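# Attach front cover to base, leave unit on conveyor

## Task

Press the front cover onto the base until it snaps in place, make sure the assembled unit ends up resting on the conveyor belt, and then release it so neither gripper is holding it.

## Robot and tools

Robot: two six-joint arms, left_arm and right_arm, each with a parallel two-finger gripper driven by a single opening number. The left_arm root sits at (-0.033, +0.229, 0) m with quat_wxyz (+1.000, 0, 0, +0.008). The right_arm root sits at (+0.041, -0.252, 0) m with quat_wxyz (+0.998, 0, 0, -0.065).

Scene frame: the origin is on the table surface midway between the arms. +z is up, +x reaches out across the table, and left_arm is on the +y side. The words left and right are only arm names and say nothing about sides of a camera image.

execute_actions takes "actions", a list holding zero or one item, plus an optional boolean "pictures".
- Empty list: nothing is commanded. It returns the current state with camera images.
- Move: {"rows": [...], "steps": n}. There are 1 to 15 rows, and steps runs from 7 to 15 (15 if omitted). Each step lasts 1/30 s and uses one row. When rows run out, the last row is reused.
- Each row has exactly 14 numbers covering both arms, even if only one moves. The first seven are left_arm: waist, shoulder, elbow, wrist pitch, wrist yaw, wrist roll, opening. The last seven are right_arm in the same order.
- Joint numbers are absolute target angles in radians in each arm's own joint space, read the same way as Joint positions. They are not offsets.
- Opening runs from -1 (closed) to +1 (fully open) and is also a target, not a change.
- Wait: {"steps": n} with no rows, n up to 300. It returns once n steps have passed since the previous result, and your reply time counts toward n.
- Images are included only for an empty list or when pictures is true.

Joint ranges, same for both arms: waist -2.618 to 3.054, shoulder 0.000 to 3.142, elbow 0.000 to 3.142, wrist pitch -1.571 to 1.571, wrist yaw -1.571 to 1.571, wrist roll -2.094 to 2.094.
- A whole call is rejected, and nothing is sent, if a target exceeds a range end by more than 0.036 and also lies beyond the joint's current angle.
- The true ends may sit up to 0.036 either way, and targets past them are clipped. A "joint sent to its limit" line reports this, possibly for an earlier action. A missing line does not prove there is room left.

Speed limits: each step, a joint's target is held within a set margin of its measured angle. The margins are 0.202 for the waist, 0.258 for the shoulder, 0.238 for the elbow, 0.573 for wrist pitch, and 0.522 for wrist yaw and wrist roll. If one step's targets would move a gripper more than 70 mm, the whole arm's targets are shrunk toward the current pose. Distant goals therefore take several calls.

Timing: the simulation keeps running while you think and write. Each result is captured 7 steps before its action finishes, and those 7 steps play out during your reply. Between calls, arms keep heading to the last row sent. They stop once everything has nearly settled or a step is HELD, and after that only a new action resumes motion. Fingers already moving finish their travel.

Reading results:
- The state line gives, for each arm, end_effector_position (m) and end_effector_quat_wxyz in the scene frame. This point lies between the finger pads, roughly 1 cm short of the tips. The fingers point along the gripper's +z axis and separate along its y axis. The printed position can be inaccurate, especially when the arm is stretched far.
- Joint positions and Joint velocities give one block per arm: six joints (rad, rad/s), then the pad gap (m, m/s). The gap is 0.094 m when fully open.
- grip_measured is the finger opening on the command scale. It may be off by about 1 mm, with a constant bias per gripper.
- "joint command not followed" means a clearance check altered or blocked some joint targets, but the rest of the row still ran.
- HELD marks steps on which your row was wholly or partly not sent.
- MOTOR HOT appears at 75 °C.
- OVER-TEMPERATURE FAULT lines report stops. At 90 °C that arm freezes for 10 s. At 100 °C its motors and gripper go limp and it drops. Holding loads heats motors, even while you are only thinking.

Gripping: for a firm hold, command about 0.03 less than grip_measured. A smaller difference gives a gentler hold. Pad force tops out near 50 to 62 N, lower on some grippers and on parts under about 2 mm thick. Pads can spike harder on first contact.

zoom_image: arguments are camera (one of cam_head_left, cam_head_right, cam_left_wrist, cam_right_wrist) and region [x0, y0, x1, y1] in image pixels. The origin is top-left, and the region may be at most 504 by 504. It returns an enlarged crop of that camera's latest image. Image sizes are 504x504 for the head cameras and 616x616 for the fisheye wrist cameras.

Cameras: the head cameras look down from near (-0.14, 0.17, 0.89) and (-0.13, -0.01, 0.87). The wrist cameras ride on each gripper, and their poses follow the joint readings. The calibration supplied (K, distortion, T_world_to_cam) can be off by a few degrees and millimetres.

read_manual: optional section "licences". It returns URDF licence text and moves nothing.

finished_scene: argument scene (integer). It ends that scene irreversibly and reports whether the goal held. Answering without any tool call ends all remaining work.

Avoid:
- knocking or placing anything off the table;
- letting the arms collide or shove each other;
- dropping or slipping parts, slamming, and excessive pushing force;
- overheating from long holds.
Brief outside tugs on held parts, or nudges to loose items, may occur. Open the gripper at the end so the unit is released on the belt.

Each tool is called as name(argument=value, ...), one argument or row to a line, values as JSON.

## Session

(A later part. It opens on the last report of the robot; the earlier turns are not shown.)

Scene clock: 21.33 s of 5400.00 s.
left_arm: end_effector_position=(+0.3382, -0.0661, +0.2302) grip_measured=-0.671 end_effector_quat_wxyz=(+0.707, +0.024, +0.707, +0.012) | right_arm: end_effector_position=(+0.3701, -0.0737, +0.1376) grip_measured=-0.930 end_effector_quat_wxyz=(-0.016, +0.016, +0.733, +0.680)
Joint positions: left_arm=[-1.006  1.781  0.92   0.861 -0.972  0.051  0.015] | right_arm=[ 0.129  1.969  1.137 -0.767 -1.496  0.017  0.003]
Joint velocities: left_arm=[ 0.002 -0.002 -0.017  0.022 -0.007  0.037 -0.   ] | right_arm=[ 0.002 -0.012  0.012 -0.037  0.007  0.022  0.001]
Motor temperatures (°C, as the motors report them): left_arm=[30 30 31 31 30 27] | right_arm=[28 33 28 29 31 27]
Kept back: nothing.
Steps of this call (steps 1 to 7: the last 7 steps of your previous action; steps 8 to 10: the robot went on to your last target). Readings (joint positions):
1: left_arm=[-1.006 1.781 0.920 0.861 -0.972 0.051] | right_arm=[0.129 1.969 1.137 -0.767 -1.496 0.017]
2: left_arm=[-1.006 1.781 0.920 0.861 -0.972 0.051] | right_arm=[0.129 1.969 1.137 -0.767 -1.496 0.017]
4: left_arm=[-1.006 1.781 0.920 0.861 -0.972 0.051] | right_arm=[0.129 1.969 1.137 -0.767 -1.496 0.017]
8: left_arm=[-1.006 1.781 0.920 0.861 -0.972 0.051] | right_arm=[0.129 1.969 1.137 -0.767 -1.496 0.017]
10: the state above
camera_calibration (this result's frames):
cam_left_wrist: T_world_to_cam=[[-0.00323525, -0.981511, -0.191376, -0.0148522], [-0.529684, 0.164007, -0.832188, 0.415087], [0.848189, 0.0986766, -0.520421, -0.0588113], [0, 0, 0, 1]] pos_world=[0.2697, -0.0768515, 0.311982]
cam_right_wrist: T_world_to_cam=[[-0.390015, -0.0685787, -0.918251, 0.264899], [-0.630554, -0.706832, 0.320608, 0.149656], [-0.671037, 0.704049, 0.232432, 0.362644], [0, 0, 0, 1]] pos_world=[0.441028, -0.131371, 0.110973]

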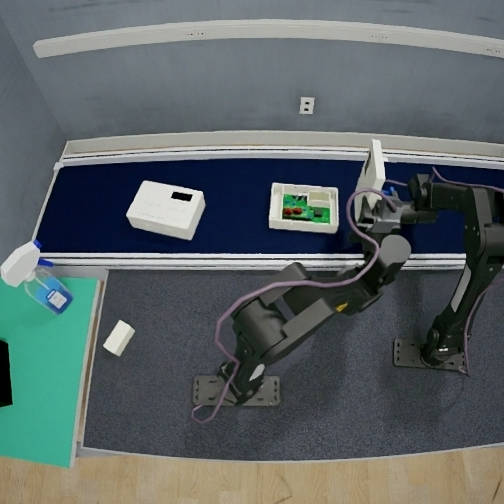

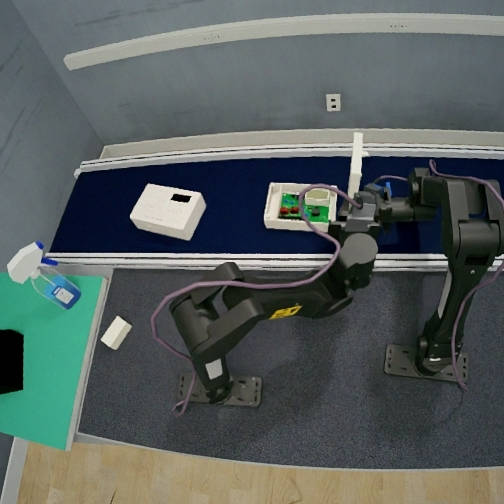

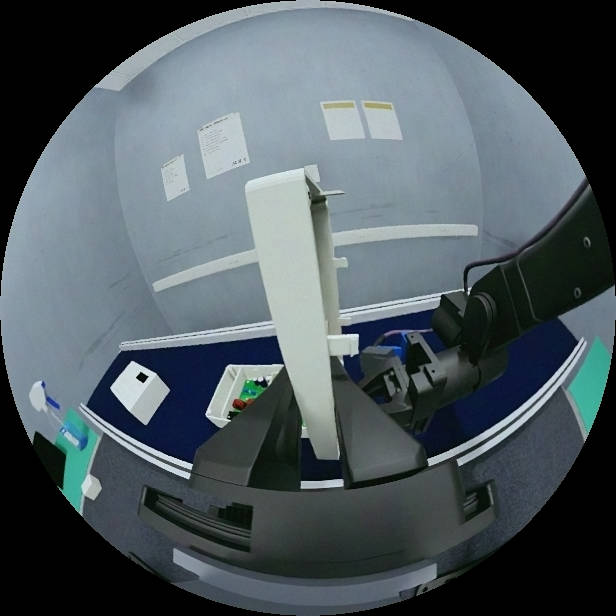

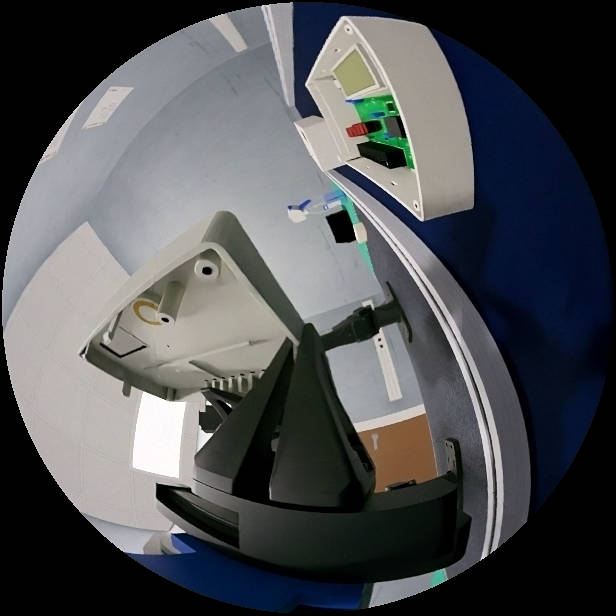

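execute_actions(
  actions=[
    {"rows":[[-1.0,1.79,0.93,0.845,-0.975,0.06,-0.75,0.13,1.95,1.14,-0.75,-1.52,0,-0.75],[-1.0,1.79,0.93,0.845,-0.975,0.06,-0.75,0.13,1.95,1.14,-0.75,-1.52,0,-0.7],[-1.0,1.79,0.93,0.845,-0.975,0.06,-0.75,0.13,1.95,1.14,-0.75,-1.52,0,-0.7],[-1.0,1.79,0.93,0.845,-0.975,0.06,-0.75,0.13,1.95,1.14,-0.75,-1.52,0,-0.7],[-1.0,1.79,0.93,0.845,-0.975,0.06,-0.75,0.1,1.95,1.14,-0.75,-1.52,0,-0.7],[-1.0,1.79,0.93,0.845,-0.975,0.06,-0.75,0.07,1.95,1.14,-0.75,-1.52,0,-0.7],[-1.0,1.79,0.93,0.845,-0.975,0.06,-0.75,0.03,1.95,1.14,-0.75,-1.52,0,-0.7],[-1.0,1.79,0.93,0.845,-0.975,0.06,-0.75,-0.02,1.95,1.14,-0.75,-1.52,0,-0.7],[-1.0,1.79,0.93,0.845,-0.975,0.06,-0.75,-0.07,1.95,1.14,-0.75,-1.52,0,-0.7],[-1.0,1.79,0.93,0.845,-0.975,0.06,-0.75,-0.12,1.95,1.14,-0.75,-1.52,0,-0.7],[-1.0,1.79,0.93,0.845,-0.975,0.06,-0.75,-0.2,1.95,1.14,-0.75,-1.52,0,-0.7]],"steps":15},
  ],
)

execute_actions(
  actions=[
    {"rows":[[-0.97,1.79,0.91,0.88,-0.95,0.16,-0.75,-0.3,1.9,1.14,-0.75,-1.45,0,-0.7],[-0.94,1.8,0.88,0.92,-0.92,0.26,-0.75,-0.3,1.85,1.14,-0.75,-1.4,0,-0.7],[-0.91,1.81,0.85,0.96,-0.89,0.36,-0.75,-0.3,1.8,1.14,-0.75,-1.4,0,-0.7],[-0.88,1.82,0.83,1.0,-0.86,0.46,-0.75,-0.3,1.8,1.14,-0.75,-1.4,0,-0.7],[-0.85,1.83,0.8,1.04,-0.83,0.56,-0.75,-0.3,1.8,1.14,-0.75,-1.4,0,-0.7],[-0.82,1.84,0.77,1.08,-0.8,0.66,-0.75,-0.3,1.8,1.14,-0.75,-1.4,0,-0.7],[-0.79,1.85,0.75,1.12,-0.77,0.76,-0.75,-0.3,1.8,1.14,-0.75,-1.4,0,-0.7],[-0.76,1.86,0.72,1.16,-0.74,0.86,-0.75,-0.3,1.8,1.14,-0.75,-1.4,0,-0.7],[-0.73,1.87,0.69,1.2,-0.71,0.96,-0.75,-0.3,1.8,1.14,-0.75,-1.4,0,-0.7],[-0.7,1.88,0.67,1.24,-0.68,1.06,-0.75,-0.3,1.8,1.14,-0.75,-1.4,0,-0.7],[-0.67,1.89,0.64,1.28,-0.65,1.16,-0.75,-0.3,1.8,1.14,-0.75,-1.4,0,-0.7],[-0.65,1.9,0.61,1.32,-0.62,1.26,-0.75,-0.3,1.8,1.14,-0.75,-1.4,0,-0.7],[-0.63,1.91,0.59,1.36,-0.59,1.36,-0.75,-0.3,1.8,1.14,-0.75,-1.4,0,-0.7],[-0.61,1.92,0.57,1.39,-0.55,1.46,-0.75,-0.3,1.8,1.14,-0.75,-1.4,0,-0.7],[-0.59,1.945,0.54,1.42,-0.51,1.58,-0.75,-0.3,1.8,1.14,-0.75,-1.4,0,-0.7]],"steps":15},
  ],
)

execute_actions(
  actions=[
    {"steps":35},
  ],
  pictures=true,
)

Scene clock: 22.67 s of 5400.00 s.
left_arm: end_effector_position=(+0.3382, -0.0661, +0.2277) grip_measured=-0.671 end_effector_quat_wxyz=(+0.704, +0.029, +0.709, +0.017) | right_arm: end_effector_position=(+0.3780, -0.0890, +0.1376) grip_measured=-0.702 end_effector_quat_wxyz=(+0.000, +0.033, +0.732, +0.680)
Joint positions: left_arm=[-1.006  1.781  0.92   0.847 -0.972  0.054  0.015] | right_arm=[ 0.084  1.969  1.137 -0.766 -1.496  0.016  0.014]
Joint velocities: left_arm=[-0.007 -0.007 -0.002  0.037 -0.051 -0.051 -0.001] | right_arm=[-0.789  0.007 -0.012  0.066 -0.022 -0.022  0.001]
Motor temperatures (°C, as the motors report them): left_arm=[30 30 31 31 30 27] | right_arm=[28 33 28 29 31 27]
Steps of this call (steps 1 to 15: the robot went on to your last target; steps 16 to 32: nothing new was sent; steps 33 to 40: the first 8 steps of this action). Readings (joint positions):
33: left_arm=[-1.006 1.781 0.920 0.861 -0.972 0.052] | right_arm=[0.129 1.969 1.137 -0.767 -1.496 0.017]
34: left_arm=[-1.006 1.781 0.920 0.858 -0.972 0.052] | right_arm=[0.129 1.969 1.137 -0.766 -1.496 0.016]
36: left_arm=[-1.006 1.781 0.920 0.852 -0.972 0.053] | right_arm=[0.129 1.969 1.137 -0.766 -1.496 0.016]
40: the state above

Scene clock: 23.17 s of 5400.00 s.
left_arm: end_effector_position=(+0.3753, -0.0046, +0.1906) grip_measured=-0.671 end_effector_quat_wxyz=(+0.677, +0.170, +0.690, +0.191) | right_arm: end_effector_position=(+0.4092, -0.2283, +0.1715) grip_measured=-0.702 end_effector_quat_wxyz=(+0.187, +0.125, +0.749, +0.623)
Joint positions: left_arm=[-0.825  1.824  0.786  1.022 -0.842  0.503  0.015] | right_arm=[-0.305  1.808  1.131 -0.755 -1.415  0.014  0.014]
Joint velocities: left_arm=[ 1.043  0.422 -0.842  0.842  0.667  2.366 -0.001] | right_arm=[-0.002 -0.232  0.007 -0.051  0.007 -0.037 -0.001]
Motor temperatures (°C, as the motors report them): left_arm=[30 30 31 31 30 27] | right_arm=[28 33 28 29 31 27]
Steps of this call (steps 1 to 7: the last 7 steps of your previous action; steps 8 to 15: the first 8 steps of this action). Readings (joint positions):
8: left_arm=[-1.004 1.781 0.920 0.847 -0.970 0.069] | right_arm=[-0.249 1.966 1.137 -0.756 -1.488 0.015]
9: left_arm=[-0.996 1.782 0.916 0.857 -0.960 0.102] | right_arm=[-0.265 1.953 1.135 -0.756 -1.467 0.015]
11: left_arm=[-0.960 1.785 0.888 0.903 -0.926 0.205] | right_arm=[-0.293 1.900 1.131 -0.756 -1.430 0.015]
15: the state above

Scene clock: 24.33 s of 5400.00 s.
left_arm: end_effector_position=(+0.3871, +0.0659, +0.1318) grip_measured=-0.671 end_effector_quat_wxyz=(+0.509, +0.516, +0.486, +0.488) | right_arm: end_effector_position=(+0.4093, -0.2291, +0.1684) grip_measured=-0.702 end_effector_quat_wxyz=(+0.187, +0.127, +0.757, +0.614)
Joint positions: left_arm=[-0.588  1.945  0.545  1.395 -0.522  1.576  0.015] | right_arm=[-0.305  1.805  1.131 -0.755 -1.391  0.014  0.014]
Joint velocities: left_arm=[-0.007  0.007  0.002 -0.037 -0.022  0.007 -0.001] | right_arm=[-0.002 -0.002 -0.002  0.051  0.007  0.022 -0.   ]
Motor temperatures (°C, as the motors report them): left_arm=[30 30 31 31 30 27] | right_arm=[28 33 29 29 31 27]
Kept back: nothing.
Steps of this call (steps 1 to 7: the last 7 steps of your previous action; steps 8 to 35: the robot went on to your last target). Readings (joint positions):
1: left_arm=[-0.789 1.839 0.757 1.052 -0.819 0.590] | right_arm=[-0.305 1.805 1.131 -0.755 -1.414 0.014]
2: left_arm=[-0.754 1.854 0.727 1.082 -0.796 0.679] | right_arm=[-0.305 1.805 1.131 -0.755 -1.411 0.014]
4: left_arm=[-0.691 1.881 0.668 1.144 -0.746 0.864] | right_arm=[-0.305 1.805 1.131 -0.755 -1.402 0.014]
8: left_arm=[-0.605 1.925 0.571 1.273 -0.637 1.238] | right_arm=[-0.305 1.805 1.131 -0.755 -1.395 0.014]
35: the state above
camera_calibration (this result's frames):
cam_left_wrist: T_world_to_cam=[[0.0166523, 0.149332, -0.988647, 0.118918], [-0.489726, 0.863278, 0.122147, 0.150121], [0.871717, 0.482132, 0.0875073, -0.279004], [0, 0, 0, 1]] pos_world=[0.31475, -0.0128374, 0.123646]
cam_right_wrist: T_world_to_cam=[[-0.276312, -0.0550184, -0.959492, 0.261319], [-0.905418, -0.319892, 0.279083, 0.262787], [-0.322288, 0.945855, 0.0385752, 0.436482], [0, 0, 0, 1]] pos_world=[0.45081, -0.314408, 0.160557]

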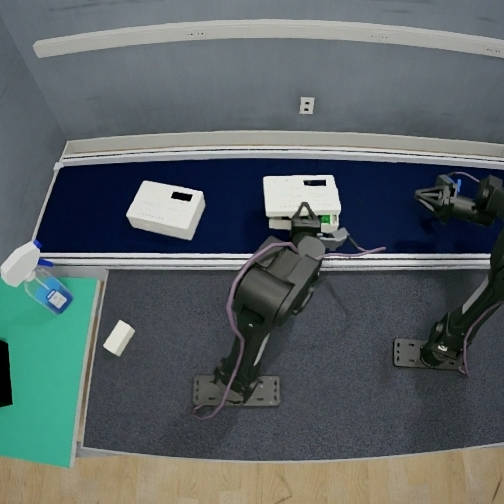

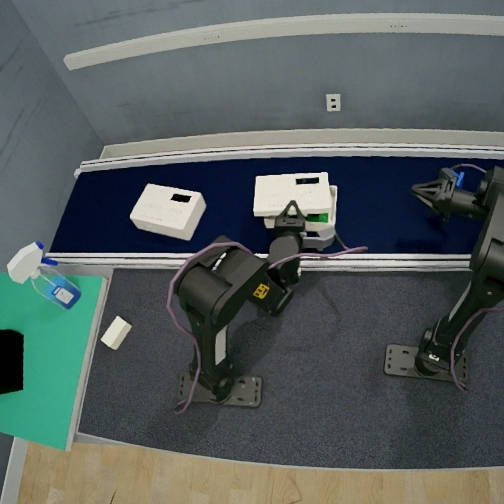

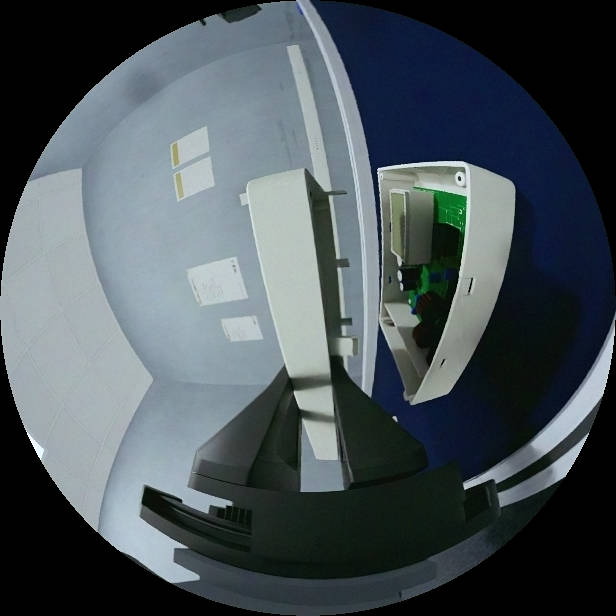

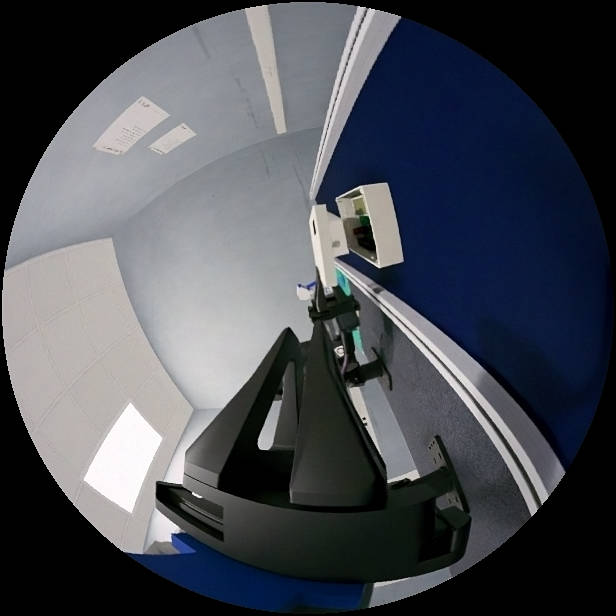

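execute_actions(
  actions=[
    {"rows":[[-0.58,1.955,0.56,1.39,-0.49,1.57,-0.75,-0.3,1.8,1.14,-0.75,-1.4,0,-1],[-0.57,1.965,0.57,1.38,-0.46,1.565,-0.75,-0.3,1.8,1.14,-0.75,-1.4,0,-1],[-0.56,1.98,0.58,1.37,-0.43,1.56,-0.75,-0.3,1.8,1.14,-0.75,-1.4,0,-1],[-0.55,1.995,0.59,1.35,-0.4,1.55,-0.75,-0.3,1.8,1.14,-0.75,-1.4,0,-1],[-0.532,2.015,0.605,1.325,-0.37,1.53,-0.75,-0.3,1.8,1.14,-0.75,-1.4,0,-1]],"steps":15},
  ],
)

execute_actions(
  actions=[
    {"steps":25},
  ],
  pictures=true,
)

zoom_image(
  camera="cam_head_left",
  region=[250,160,370,250],
)

zoom_image(
  camera="cam_right_wrist",
  region=[290,160,430,300],
)

Scene clock: 25.43 s of 5400.00 s.
left_arm: end_effector_position=(+0.3996, +0.0624, +0.1069) grip_measured=-0.671 end_effector_quat_wxyz=(+0.503, +0.548, +0.485, +0.460) | right_arm: end_effector_position=(+0.4093, -0.2291, +0.1684) grip_measured=-0.982 end_effector_quat_wxyz=(+0.187, +0.127, +0.757, +0.614)
Joint positions: left_arm=[-0.544  2.002  0.579  1.346 -0.421  1.555  0.015] | right_arm=[-0.305  1.805  1.131 -0.755 -1.391  0.014  0.001]
Joint velocities: left_arm=[ 0.164  0.188  0.022 -0.315  0.286 -0.125 -0.   ] | right_arm=[-0.002 -0.017 -0.022 -0.007 -0.051  0.007  0.   ]
Motor temperatures (°C, as the motors report them): left_arm=[30 30 31 32 30 27] | right_arm=[28 33 29 29 31 27]
Steps of this call (steps 1 to 15: the robot went on to your last target; steps 16 to 25: nothing new was sent; steps 26 to 33: the first 8 steps of this action). Readings (joint positions):
26: left_arm=[-0.588 1.945 0.545 1.394 -0.519 1.577] | right_arm=[-0.305 1.805 1.131 -0.755 -1.391 0.014]
27: left_arm=[-0.587 1.945 0.545 1.391 -0.511 1.577] | right_arm=[-0.305 1.805 1.131 -0.755 -1.391 0.014]
29: left_arm=[-0.579 1.956 0.550 1.385 -0.482 1.573] | right_arm=[-0.305 1.805 1.131 -0.755 -1.391 0.014]
33: the state above

Scene clock: 26.27 s of 5400.00 s.
left_arm: end_effector_position=(+0.3992, +0.0586, +0.0962) grip_measured=-0.671 end_effector_quat_wxyz=(+0.501, +0.564, +0.484, +0.442) | right_arm: end_effector_position=(+0.4093, -0.2291, +0.1684) grip_measured=-0.982 end_effector_quat_wxyz=(+0.187, +0.127, +0.757, +0.614)
Joint positions: left_arm=[-0.537  2.01   0.579  1.317 -0.38   1.541  0.015] | right_arm=[-0.305  1.805  1.131 -0.755 -1.391  0.014  0.001]
Joint velocities: left_arm=[ 0.002 -0.012 -0.022 -0.022 -0.022 -0.066  0.001] | right_arm=[-0.012 -0.002  0.007 -0.022 -0.007  0.051 -0.   ]
Motor temperatures (°C, as the motors report them): left_arm=[30 30 31 32 30 27] | right_arm=[28 33 29 29 31 27]
Kept back: nothing.
Steps of this call (steps 1 to 7: the last 7 steps of your previous action; steps 8 to 25: the robot went on to your last target). Readings (joint positions):
1: left_arm=[-0.540 2.007 0.579 1.337 -0.414 1.552] | right_arm=[-0.305 1.805 1.131 -0.755 -1.391 0.014]
2: left_arm=[-0.538 2.009 0.579 1.329 -0.408 1.550] | right_arm=[-0.305 1.805 1.131 -0.755 -1.391 0.014]
4: left_arm=[-0.537 2.010 0.579 1.320 -0.399 1.547] | right_arm=[-0.305 1.805 1.131 -0.755 -1.391 0.014]
8: left_arm=[-0.537 2.010 0.579 1.318 -0.387 1.544] | right_arm=[-0.305 1.805 1.131 -0.755 -1.391 0.014]
25: the state above
camera_calibration (this result's frames):
cam_left_wrist: T_world_to_cam=[[-0.0687904, 0.16588, -0.983744, 0.117322], [-0.395805, 0.900613, 0.17954, 0.121452], [0.915754, 0.401722, 0.00370266, -0.287684], [0, 0, 0, 1]] pos_world=[0.31959, -0.0132734, 0.0946741]
cam_right_wrist: T_world_to_cam=[[-0.276312, -0.0550184, -0.959492, 0.261319], [-0.905418, -0.319892, 0.279083, 0.262787], [-0.322288, 0.945855, 0.0385752, 0.436482], [0, 0, 0, 1]] pos_world=[0.45081, -0.314408, 0.160557]

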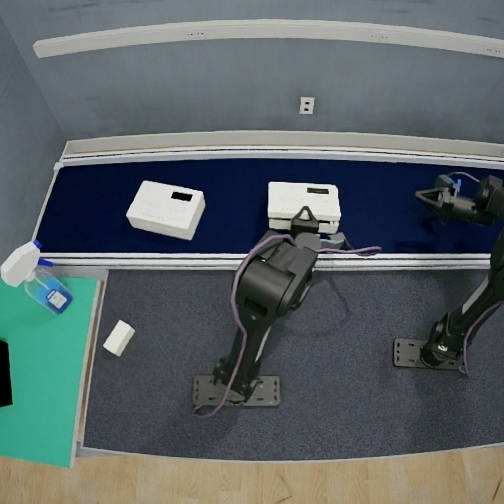

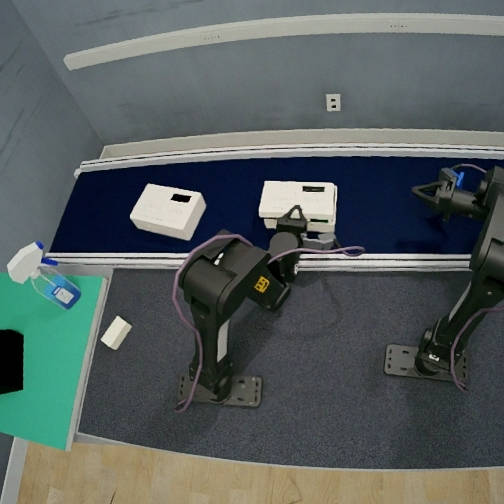

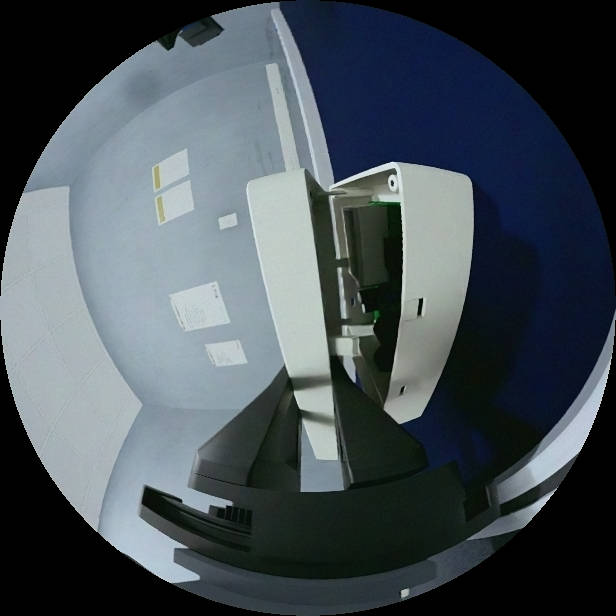

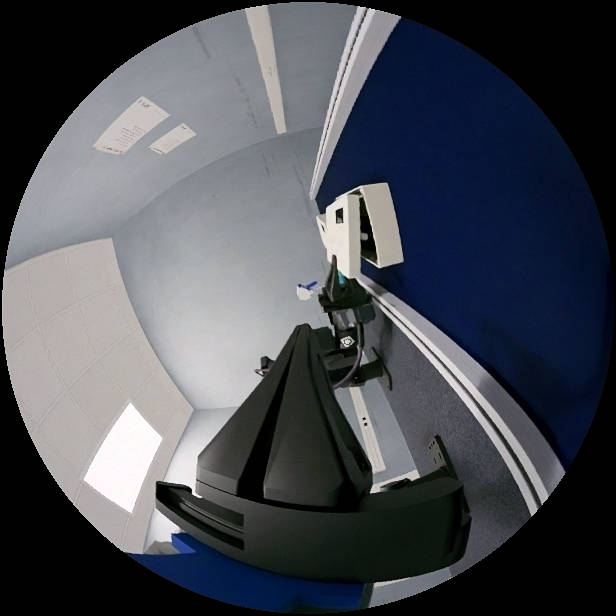

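Region (250, 160, 370, 250) of cam_head_left's 504x504 image, scaled by 4.200, with more detail than that image has; it fills the top 378 rows of this view, and the rest is white.

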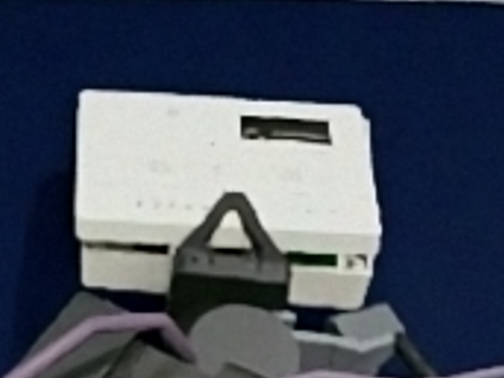

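Region (290, 160, 430, 300) of cam_right_wrist's 616x616 image, scaled by 3.600, with more detail than that image has.

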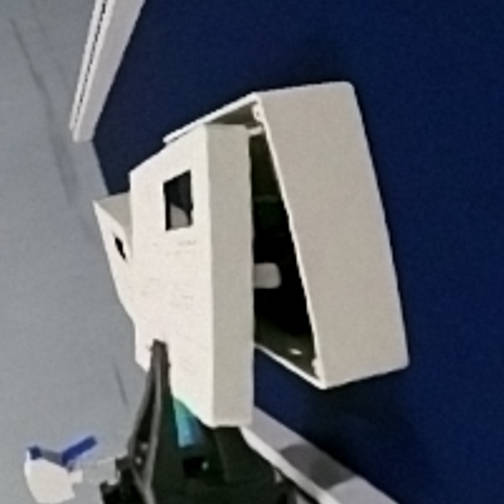

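execute_actions(
  actions=[
    {"rows":[[-0.532,2.02,0.635,1.315,-0.37,1.53,-0.75,-0.3,1.8,1.14,-0.75,-1.4,0,-1],[-0.532,2.03,0.635,1.315,-0.37,1.53,-0.75,-0.3,1.8,1.14,-0.75,-1.4,0,-1]],"steps":15},
  ],
)

execute_actions(
  actions=[
    {"steps":15},
  ],
  pictures=true,
)

zoom_image(
  camera="cam_right_wrist",
  region=[290,160,430,300],
)

Scene clock: 27.17 s of 5400.00 s.
left_arm: end_effector_position=(+0.4057, +0.0546, +0.1013) grip_measured=-0.671 end_effector_quat_wxyz=(+0.507, +0.560, +0.483, +0.444) | right_arm: end_effector_position=(+0.4093, -0.2291, +0.1684) grip_measured=-0.982 end_effector_quat_wxyz=(+0.187, +0.127, +0.757, +0.614)
Joint positions: left_arm=[-0.537  2.018  0.609  1.309 -0.379  1.541  0.015] | right_arm=[-0.305  1.805  1.131 -0.755 -1.391  0.014  0.001]
Joint velocities: left_arm=[ 0.012 -0.017  0.007 -0.022  0.007  0.007 -0.001] | right_arm=[ 0.002 -0.002 -0.017 -0.007 -0.037 -0.037 -0.   ]
Motor temperatures (°C, as the motors report them): left_arm=[30 30 31 32 30 27] | right_arm=[28 33 29 29 31 27]
Steps of this call (steps 1 to 15: the robot went on to your last target; steps 16 to 19: nothing new was sent; steps 20 to 27: the first 8 steps of this action). Readings (joint positions):
20: left_arm=[-0.537 2.010 0.582 1.315 -0.380 1.541] | right_arm=[-0.305 1.805 1.131 -0.755 -1.391 0.014]
21: left_arm=[-0.537 2.013 0.590 1.310 -0.380 1.541] | right_arm=[-0.305 1.805 1.131 -0.755 -1.391 0.014]
23: left_arm=[-0.537 2.017 0.604 1.310 -0.379 1.541] | right_arm=[-0.305 1.805 1.131 -0.755 -1.391 0.014]
27: the state above

Scene clock: 27.67 s of 5400.00 s.
left_arm: end_effector_position=(+0.4056, +0.0547, +0.1008) grip_measured=-0.671 end_effector_quat_wxyz=(+0.506, +0.560, +0.483, +0.443) | right_arm: end_effector_position=(+0.4093, -0.2291, +0.1684) grip_measured=-0.982 end_effector_quat_wxyz=(+0.187, +0.127, +0.757, +0.614)
Joint positions: left_arm=[-0.537  2.018  0.609  1.307 -0.379  1.541  0.015] | right_arm=[-0.305  1.805  1.131 -0.755 -1.391  0.014  0.001]
Joint velocities: left_arm=[-0.012 -0.002 -0.002 -0.037 -0.051  0.007 -0.   ] | right_arm=[-0.027  0.017  0.007 -0.022 -0.037 -0.051  0.001]
Motor temperatures (°C, as the motors report them): left_arm=[30 30 31 32 30 27] | right_arm=[28 33 29 29 31 27]
Kept back: nothing.
Steps of this call (steps 1 to 7: the last 7 steps of your previous action; steps 8 to 15: the robot went on to your last target). Readings (joint positions):
1: left_arm=[-0.537 2.018 0.609 1.309 -0.379 1.541] | right_arm=[-0.305 1.805 1.131 -0.755 -1.391 0.014]
2: left_arm=[-0.537 2.018 0.609 1.308 -0.379 1.541] | right_arm=[-0.305 1.805 1.131 -0.755 -1.391 0.014]
4: left_arm=[-0.537 2.018 0.609 1.308 -0.379 1.541] | right_arm=[-0.305 1.805 1.131 -0.755 -1.391 0.014]
8: left_arm=[-0.537 2.018 0.609 1.307 -0.379 1.541] | right_arm=[-0.305 1.805 1.131 -0.755 -1.391 0.014]
15: the state above
All arms were judged still, so your last target was given up. Only a new action makes them travel on or press farther. Fingers that are still opening or closing keep moving.
camera_calibration (this result's frames):
cam_left_wrist: T_world_to_cam=[[-0.0573225, 0.158928, -0.985625, 0.118803], [-0.396809, 0.90229, 0.168568, 0.128163], [0.916109, 0.400768, 0.0113426, -0.292909], [0, 0, 0, 1]] pos_world=[0.326003, -0.0171328, 0.0988136]
cam_right_wrist: T_world_to_cam=[[-0.276312, -0.0550184, -0.959492, 0.261319], [-0.905418, -0.319892, 0.279083, 0.262787], [-0.322288, 0.945855, 0.0385752, 0.436482], [0, 0, 0, 1]] pos_world=[0.45081, -0.314408, 0.160557]

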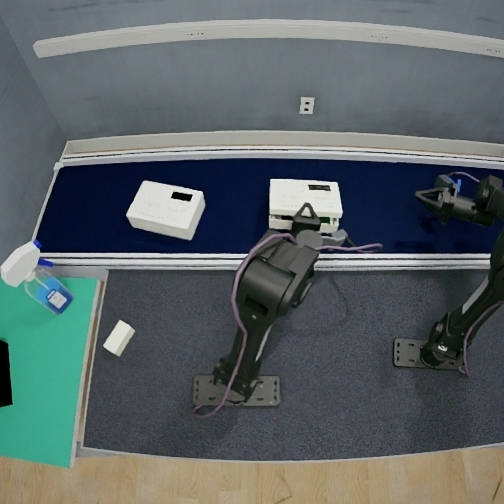

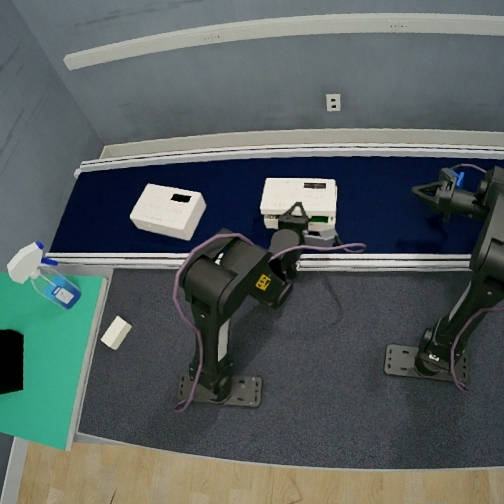

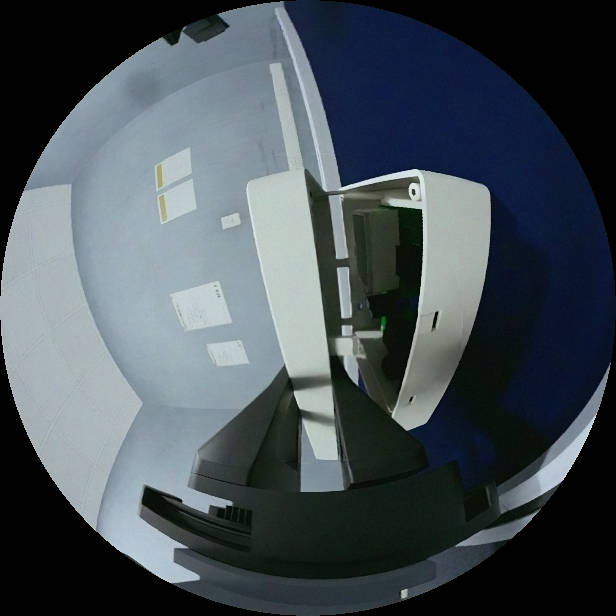

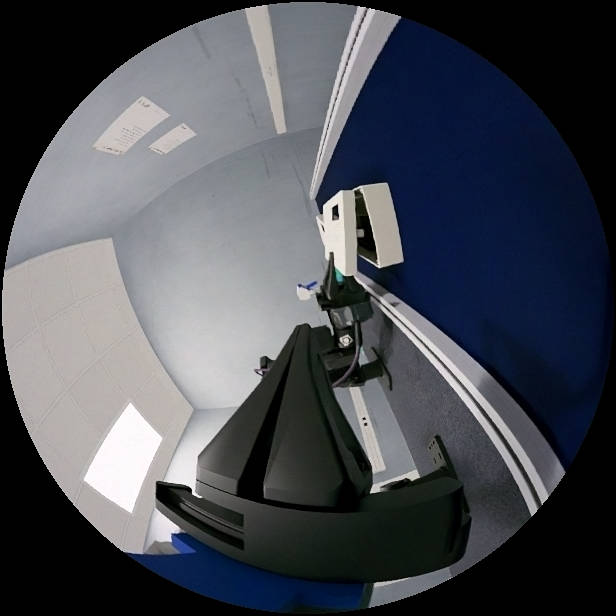

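Region (290, 160, 430, 300) of cam_right_wrist's 616x616 image, scaled by 3.600, with more detail than that image has.

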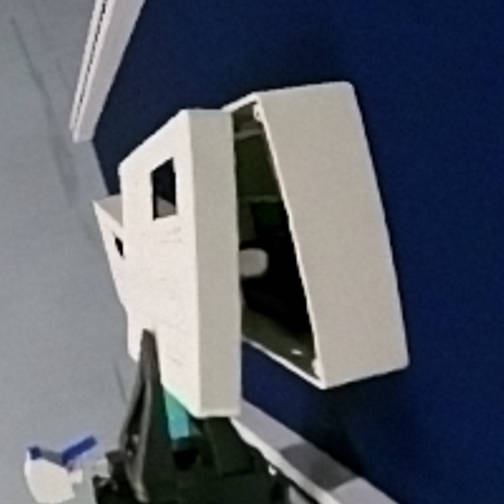

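execute_actions(
  actions=[
    {"rows":[[-0.532,2.05,0.635,1.33,-0.37,1.53,-0.75,-0.3,1.8,1.14,-0.75,-1.4,0,-1],[-0.532,2.07,0.635,1.35,-0.37,1.53,-0.75,-0.3,1.8,1.14,-0.75,-1.4,0,-1],[-0.532,2.085,0.635,1.375,-0.37,1.54,-0.75,-0.3,1.8,1.14,-0.75,-1.4,0,-1]],"steps":15},
  ],
)

execute_actions(
  actions=[
    {"steps":15},
  ],
  pictures=true,
)

zoom_image(
  camera="cam_right_wrist",
  region=[290,160,430,340],
)

zoom_image(
  camera="cam_head_left",
  region=[250,160,370,250],
)

Scene clock: 29.33 s of 5400.00 s.
left_arm: end_effector_position=(+0.4057, +0.0546, +0.0893) grip_measured=-0.671 end_effector_quat_wxyz=(+0.507, +0.560, +0.483, +0.443) | right_arm: end_effector_position=(+0.4093, -0.2291, +0.1684) grip_measured=-0.982 end_effector_quat_wxyz=(+0.187, +0.127, +0.757, +0.614)
Joint positions: left_arm=[-0.537  2.072  0.609  1.362 -0.379  1.541  0.015] | right_arm=[-0.305  1.805  1.131 -0.755 -1.391  0.014  0.001]
Joint velocities: left_arm=[-0.002  0.007  0.007  0.022 -0.022 -0.066 -0.001] | right_arm=[ 0.002 -0.007  0.007  0.022  0.022  0.007 -0.   ]
Motor temperatures (°C, as the motors report them): left_arm=[30 30 31 32 30 27] | right_arm=[28 33 29 29 31 27]
Steps of this call (steps 1 to 42: nothing new was sent; steps 43 to 50: the first 8 steps of this action). Readings (joint positions):
43: left_arm=[-0.537 2.020 0.609 1.309 -0.379 1.541] | right_arm=[-0.305 1.805 1.131 -0.755 -1.391 0.014]
44: left_arm=[-0.537 2.027 0.609 1.317 -0.379 1.541] | right_arm=[-0.305 1.805 1.131 -0.755 -1.391 0.014]
46: left_arm=[-0.537 2.052 0.609 1.335 -0.379 1.541] | right_arm=[-0.305 1.805 1.131 -0.755 -1.391 0.014]
50: the state above

Scene clock: 29.83 s of 5400.00 s.
left_arm: end_effector_position=(+0.4057, +0.0546, +0.0895) grip_measured=-0.671 end_effector_quat_wxyz=(+0.507, +0.560, +0.483, +0.443) | right_arm: end_effector_position=(+0.4093, -0.2291, +0.1684) grip_measured=-0.982 end_effector_quat_wxyz=(+0.187, +0.127, +0.757, +0.614)
Joint positions: left_arm=[-0.537  2.072  0.609  1.362 -0.379  1.541  0.015] | right_arm=[-0.305  1.805  1.131 -0.755 -1.391  0.014  0.001]
Joint velocities: left_arm=[ 0.012  0.002 -0.017 -0.022 -0.022 -0.037  0.   ] | right_arm=[ 0.002  0.002  0.007 -0.037 -0.066 -0.081 -0.001]
Motor temperatures (°C, as the motors report them): left_arm=[30 30 31 33 30 27] | right_arm=[28 33 29 29 31 27]
Kept back: nothing.
Steps of this call (steps 1 to 7: the last 7 steps of your previous action; steps 8 to 15: the robot went on to your last target). Readings (joint positions):
1: left_arm=[-0.537 2.072 0.609 1.362 -0.379 1.541] | right_arm=[-0.305 1.805 1.131 -0.755 -1.391 0.014]
2: left_arm=[-0.537 2.072 0.609 1.362 -0.379 1.541] | right_arm=[-0.305 1.805 1.131 -0.755 -1.391 0.014]
4: left_arm=[-0.537 2.072 0.609 1.362 -0.379 1.541] | right_arm=[-0.305 1.805 1.131 -0.755 -1.391 0.014]
8: left_arm=[-0.537 2.072 0.609 1.362 -0.379 1.541] | right_arm=[-0.305 1.805 1.131 -0.755 -1.391 0.014]
15: the state above
All arms were judged still, so your last target was given up. Only a new action makes them travel on or press farther. Fingers that are still opening or closing keep moving.
camera_calibration (this result's frames):
cam_left_wrist: T_world_to_cam=[[-0.0563443, 0.158366, -0.985771, 0.107348], [-0.396976, 0.902386, 0.16766, 0.130239], [0.916098, 0.400775, 0.0120234, -0.292862], [0, 0, 0, 1]] pos_world=[0.32604, -0.017154, 0.0875056]
cam_right_wrist: T_world_to_cam=[[-0.276312, -0.0550184, -0.959492, 0.261319], [-0.905418, -0.319892, 0.279083, 0.262787], [-0.322288, 0.945855, 0.0385752, 0.436482], [0, 0, 0, 1]] pos_world=[0.45081, -0.314408, 0.160557]

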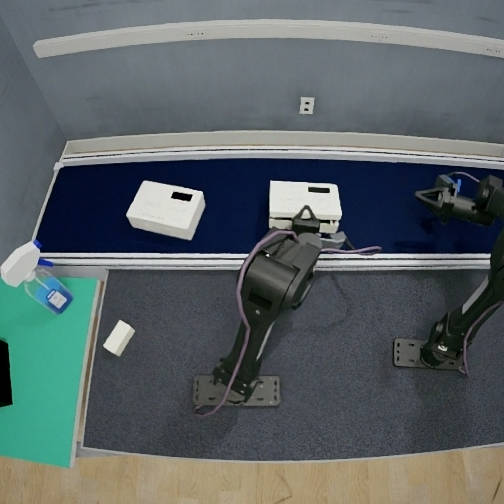

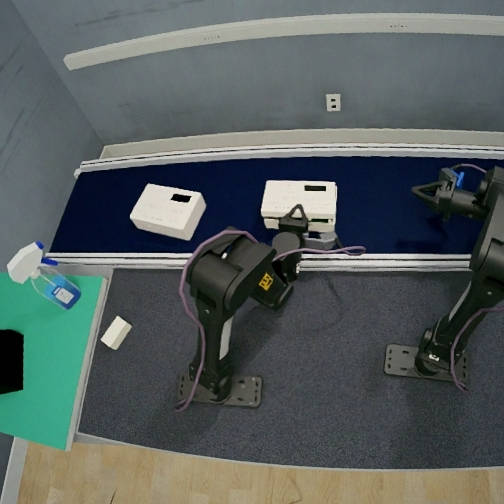

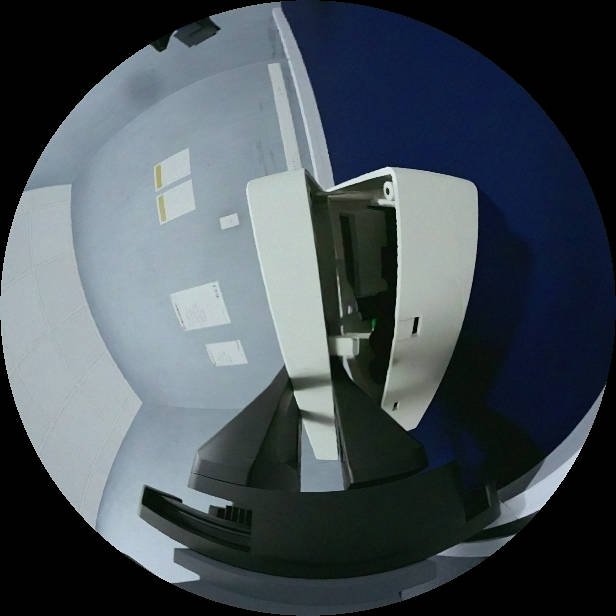

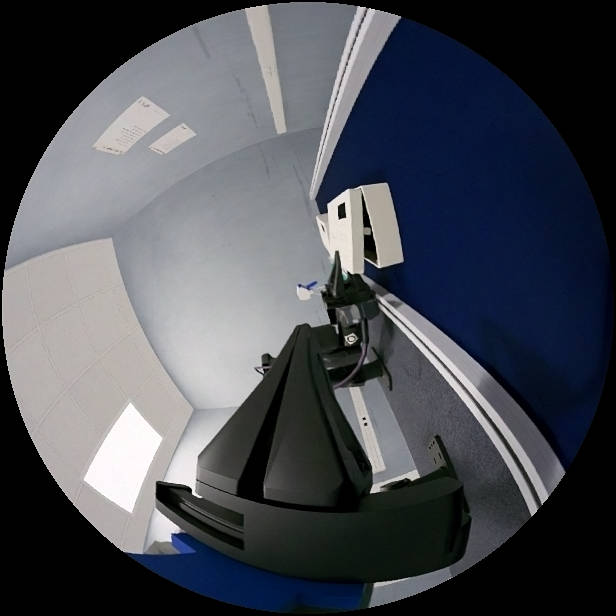

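Region (290, 160, 430, 340) of cam_right_wrist's 616x616 image, scaled by 2.800, with more detail than that image has.

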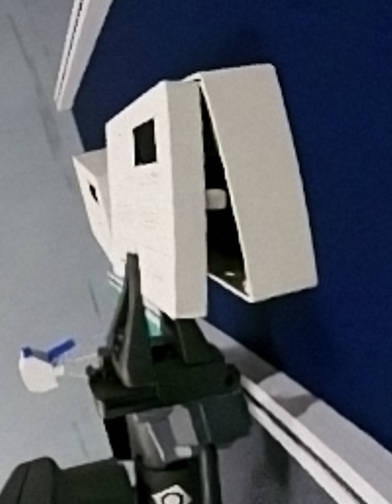

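Region (250, 160, 370, 250) of cam_head_left's 504x504 image, scaled by 4.200, with more detail than that image has; it fills the top 378 rows of this view, and the rest is white.

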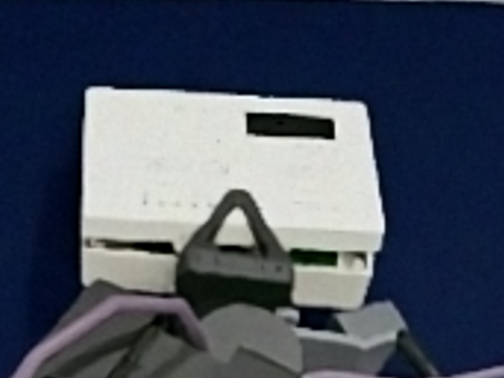

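execute_actions(
  actions=[
    {"rows":[[-0.525,2.09,0.645,1.37,-0.365,1.54,-0.75,-0.3,1.8,1.14,-0.75,-1.4,0,-1],[-0.525,2.09,0.645,1.37,-0.365,1.54,-0.75,-0.3,1.8,1.14,-0.75,-1.4,0,-1],[-0.525,2.09,0.645,1.37,-0.365,1.54,-0.75,-0.3,1.8,1.14,-0.75,-1.4,0,-1],[-0.525,2.09,0.645,1.37,-0.365,1.54,-0.75,-0.3,1.8,1.14,-0.75,-1.4,0,-1],[-0.525,2.09,0.645,1.37,-0.365,1.54,-0.75,-0.3,1.8,1.14,-0.75,-1.4,0,-1],[-0.525,2.09,0.645,1.37,-0.365,1.54,-0.75,-0.3,1.8,1.14,-0.75,-1.4,0,-1],[-0.525,2.09,0.645,1.37,-0.365,1.54,-0.63,-0.3,1.8,1.14,-0.75,-1.4,0,-1],[-0.525,2.09,0.645,1.37,-0.365,1.54,-0.58,-0.3,1.8,1.14,-0.75,-1.4,0,-1],[-0.525,2.09,0.645,1.37,-0.365,1.54,-0.53,-0.3,1.8,1.14,-0.75,-1.4,0,-1],[-0.525,2.09,0.645,1.37,-0.365,1.54,-0.48,-0.3,1.8,1.14,-0.75,-1.4,0,-1]],"steps":15},
  ],
)

execute_actions(
  actions=[
    {"rows":[[-0.535,2.07,0.61,1.375,-0.38,1.54,-0.48,-0.3,1.8,1.14,-0.75,-1.4,0,-1],[-0.54,2.064,0.6,1.38,-0.385,1.54,-0.48,-0.3,1.8,1.14,-0.75,-1.4,0,-1],[-0.545,2.057,0.588,1.385,-0.39,1.54,-0.48,-0.3,1.8,1.14,-0.75,-1.4,0,-1],[-0.55,2.05,0.576,1.39,-0.395,1.54,-0.48,-0.3,1.8,1.14,-0.75,-1.4,0,-1],[-0.555,2.043,0.564,1.395,-0.4,1.54,-0.48,-0.3,1.8,1.14,-0.75,-1.4,0,-1],[-0.56,2.036,0.552,1.4,-0.405,1.54,-0.48,-0.3,1.8,1.14,-0.75,-1.4,0,-1],[-0.565,2.029,0.54,1.405,-0.41,1.54,-0.48,-0.3,1.8,1.14,-0.75,-1.4,0,-1],[-0.57,2.022,0.528,1.41,-0.415,1.54,-0.48,-0.3,1.8,1.14,-0.75,-1.4,0,-1],[-0.575,2.015,0.516,1.415,-0.42,1.54,-0.48,-0.3,1.8,1.14,-0.75,-1.4,0,-1],[-0.58,2.008,0.504,1.42,-0.425,1.54,-0.48,-0.3,1.8,1.14,-0.75,-1.4,0,-1],[-0.585,2.001,0.492,1.425,-0.43,1.54,-0.48,-0.3,1.8,1.14,-0.75,-1.4,0,-1],[-0.59,1.994,0.48,1.43,-0.435,1.54,-0.48,-0.3,1.8,1.14,-0.75,-1.4,0,-1],[-0.6,1.98,0.46,1.44,-0.445,1.54,-0.48,-0.3,1.8,1.14,-0.75,-1.4,0,-1]],"steps":15},
  ],
)

execute_actions(
  actions=[
    {"steps":20},
  ],
  pictures=true,
)

zoom_image(
  camera="cam_right_wrist",
  region=[290,160,430,340],
)

zoom_image(
  camera="cam_head_left",
  region=[250,160,370,250],
)

Scene clock: 31.33 s of 5400.00 s.
left_arm: end_effector_position=(+0.4075, +0.0530, +0.0892) grip_measured=-0.601 end_effector_quat_wxyz=(+0.508, +0.560, +0.482, +0.443) | right_arm: end_effector_position=(+0.4093, -0.2291, +0.1684) grip_measured=-0.982 end_effector_quat_wxyz=(+0.187, +0.127, +0.757, +0.614)
Joint positions: left_arm=[-0.537  2.079  0.619  1.362 -0.376  1.541  0.019] | right_arm=[-0.305  1.805  1.131 -0.755 -1.391  0.014  0.001]
Joint velocities: left_arm=[-0.007 -0.007 -0.007  0.007 -0.007 -0.007  0.039] | right_arm=[ 0.017  0.002 -0.017 -0.051  0.022 -0.007 -0.001]
Motor temperatures (°C, as the motors report them): left_arm=[30 30 31 33 30 27] | right_arm=[28 33 29 29 31 27]
Steps of this call (steps 1 to 37: nothing new was sent; steps 38 to 45: the first 8 steps of this action). Readings (joint positions):
38: left_arm=[-0.537 2.072 0.611 1.362 -0.379 1.541] | right_arm=[-0.305 1.805 1.131 -0.755 -1.391 0.014]
39: left_arm=[-0.537 2.073 0.613 1.362 -0.379 1.541] | right_arm=[-0.305 1.805 1.131 -0.755 -1.391 0.014]
41: left_arm=[-0.537 2.076 0.618 1.362 -0.377 1.541] | right_arm=[-0.305 1.805 1.131 -0.755 -1.391 0.014]
45: the state above

Scene clock: 31.83 s of 5400.00 s.
left_arm: end_effector_position=(+0.3949, +0.0569, +0.0860) grip_measured=-0.482 end_effector_quat_wxyz=(+0.503, +0.564, +0.483, +0.442) | right_arm: end_effector_position=(+0.4093, -0.2291, +0.1684) grip_measured=-0.982 end_effector_quat_wxyz=(+0.187, +0.127, +0.757, +0.614)
Joint positions: left_arm=[-0.548  2.059  0.566  1.382 -0.388  1.541  0.024] | right_arm=[-0.305  1.805  1.131 -0.755 -1.391  0.014  0.001]
Joint velocities: left_arm=[-0.144 -0.183 -0.379  0.125 -0.227 -0.066 -0.001] | right_arm=[ 0.002  0.007 -0.012 -0.022 -0.007 -0.007 -0.   ]
Motor temperatures (°C, as the motors report them): left_arm=[30 31 31 33 30 27] | right_arm=[28 33 29 29 31 27]
Steps of this call (steps 1 to 7: the last 7 steps of your previous action; steps 8 to 15: the first 8 steps of this action). Readings (joint positions):
8: left_arm=[-0.537 2.079 0.619 1.362 -0.375 1.541] | right_arm=[-0.305 1.805 1.131 -0.755 -1.391 0.014]
9: left_arm=[-0.537 2.079 0.619 1.363 -0.375 1.541] | right_arm=[-0.305 1.805 1.131 -0.755 -1.391 0.014]
11: left_arm=[-0.537 2.078 0.612 1.370 -0.376 1.541] | right_arm=[-0.305 1.805 1.131 -0.755 -1.391 0.014]
15: the state above

Scene clock: 32.50 s of 5400.00 s.
left_arm: end_effector_position=(+0.3709, +0.0574, +0.0964) grip_measured=-0.482 end_effector_quat_wxyz=(+0.511, +0.556, +0.479, +0.446) | right_arm: end_effector_position=(+0.4093, -0.2291, +0.1684) grip_measured=-0.982 end_effector_quat_wxyz=(+0.187, +0.127, +0.757, +0.614)
Joint positions: left_arm=[-0.592  2.001  0.477  1.437 -0.433  1.541  0.024] | right_arm=[-0.305  1.805  1.131 -0.755 -1.391  0.014  0.001]
Joint velocities: left_arm=[ 0.007 -0.012 -0.002  0.051 -0.007 -0.037 -0.001] | right_arm=[ 0.002 -0.002 -0.007 -0.022  0.007  0.022 -0.001]
Motor temperatures (°C, as the motors report them): left_arm=[30 31 31 33 30 27] | right_arm=[28 33 29 29 31 27]
Kept back: nothing.
Steps of this call (steps 1 to 7: the last 7 steps of your previous action; steps 8 to 20: the robot went on to your last target). Readings (joint positions):
1: left_arm=[-0.553 2.052 0.553 1.386 -0.392 1.541] | right_arm=[-0.305 1.805 1.131 -0.755 -1.391 0.014]
2: left_arm=[-0.559 2.046 0.541 1.389 -0.396 1.541] | right_arm=[-0.305 1.805 1.131 -0.755 -1.391 0.014]
4: left_arm=[-0.571 2.031 0.517 1.397 -0.405 1.541] | right_arm=[-0.305 1.805 1.131 -0.755 -1.391 0.014]
8: left_arm=[-0.590 2.004 0.478 1.419 -0.422 1.541] | right_arm=[-0.305 1.805 1.131 -0.755 -1.391 0.014]
20: the state above
camera_calibration (this result's frames):
cam_left_wrist: T_world_to_cam=[[-0.0426902, 0.155979, -0.986837, 0.106942], [-0.398318, 0.903187, 0.159988, 0.113959], [0.916253, 0.399905, 0.0235719, -0.263331], [0, 0, 0, 1]] pos_world=[0.291235, -0.0142996, 0.0935097]
cam_right_wrist: T_world_to_cam=[[-0.276312, -0.0550184, -0.959492, 0.261319], [-0.905418, -0.319892, 0.279083, 0.262787], [-0.322288, 0.945855, 0.0385752, 0.436482], [0, 0, 0, 1]] pos_world=[0.45081, -0.314408, 0.160557]

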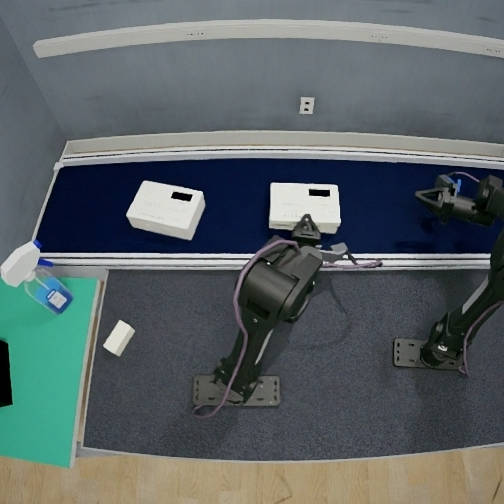

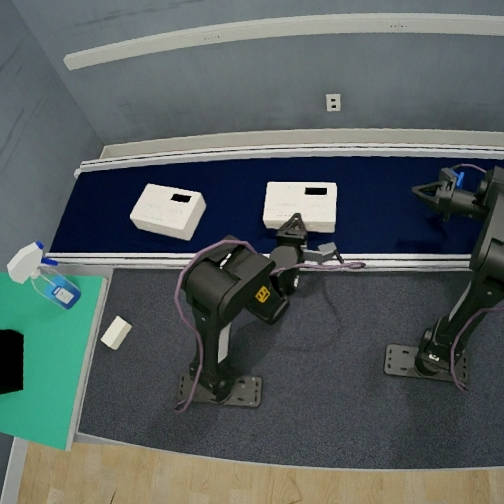

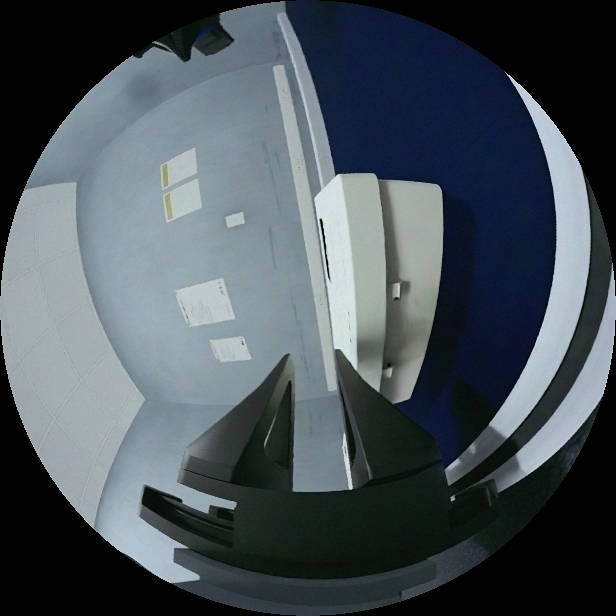

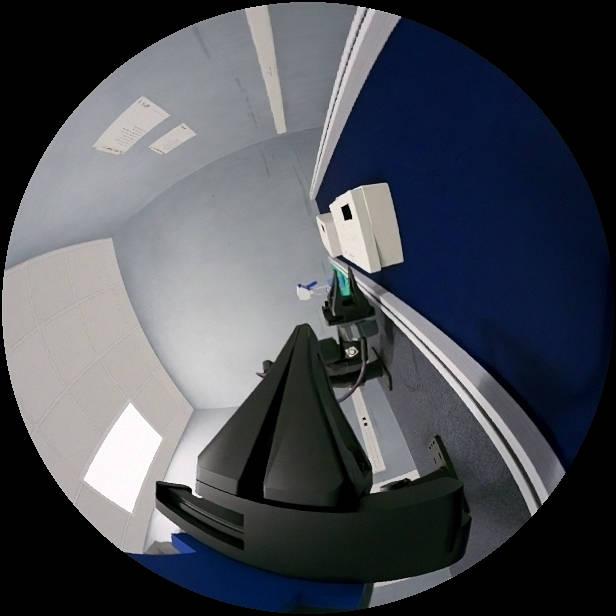

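Region (290, 160, 430, 340) of cam_right_wrist's 616x616 image, scaled by 2.800, with more detail than that image has.

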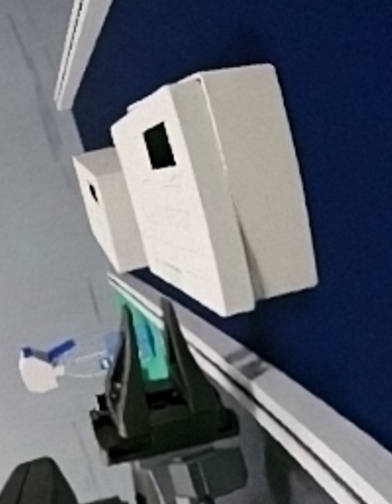

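Region (250, 160, 370, 250) of cam_head_left's 504x504 image, scaled by 4.200, with more detail than that image has; it fills the top 378 rows of this view, and the rest is white.

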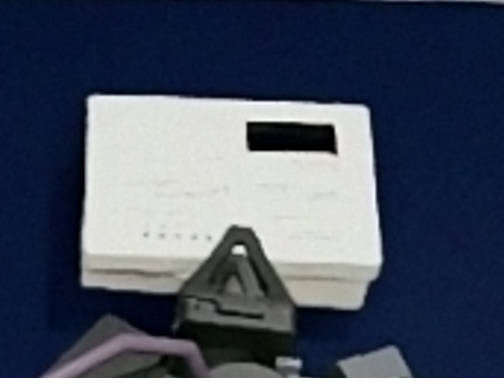

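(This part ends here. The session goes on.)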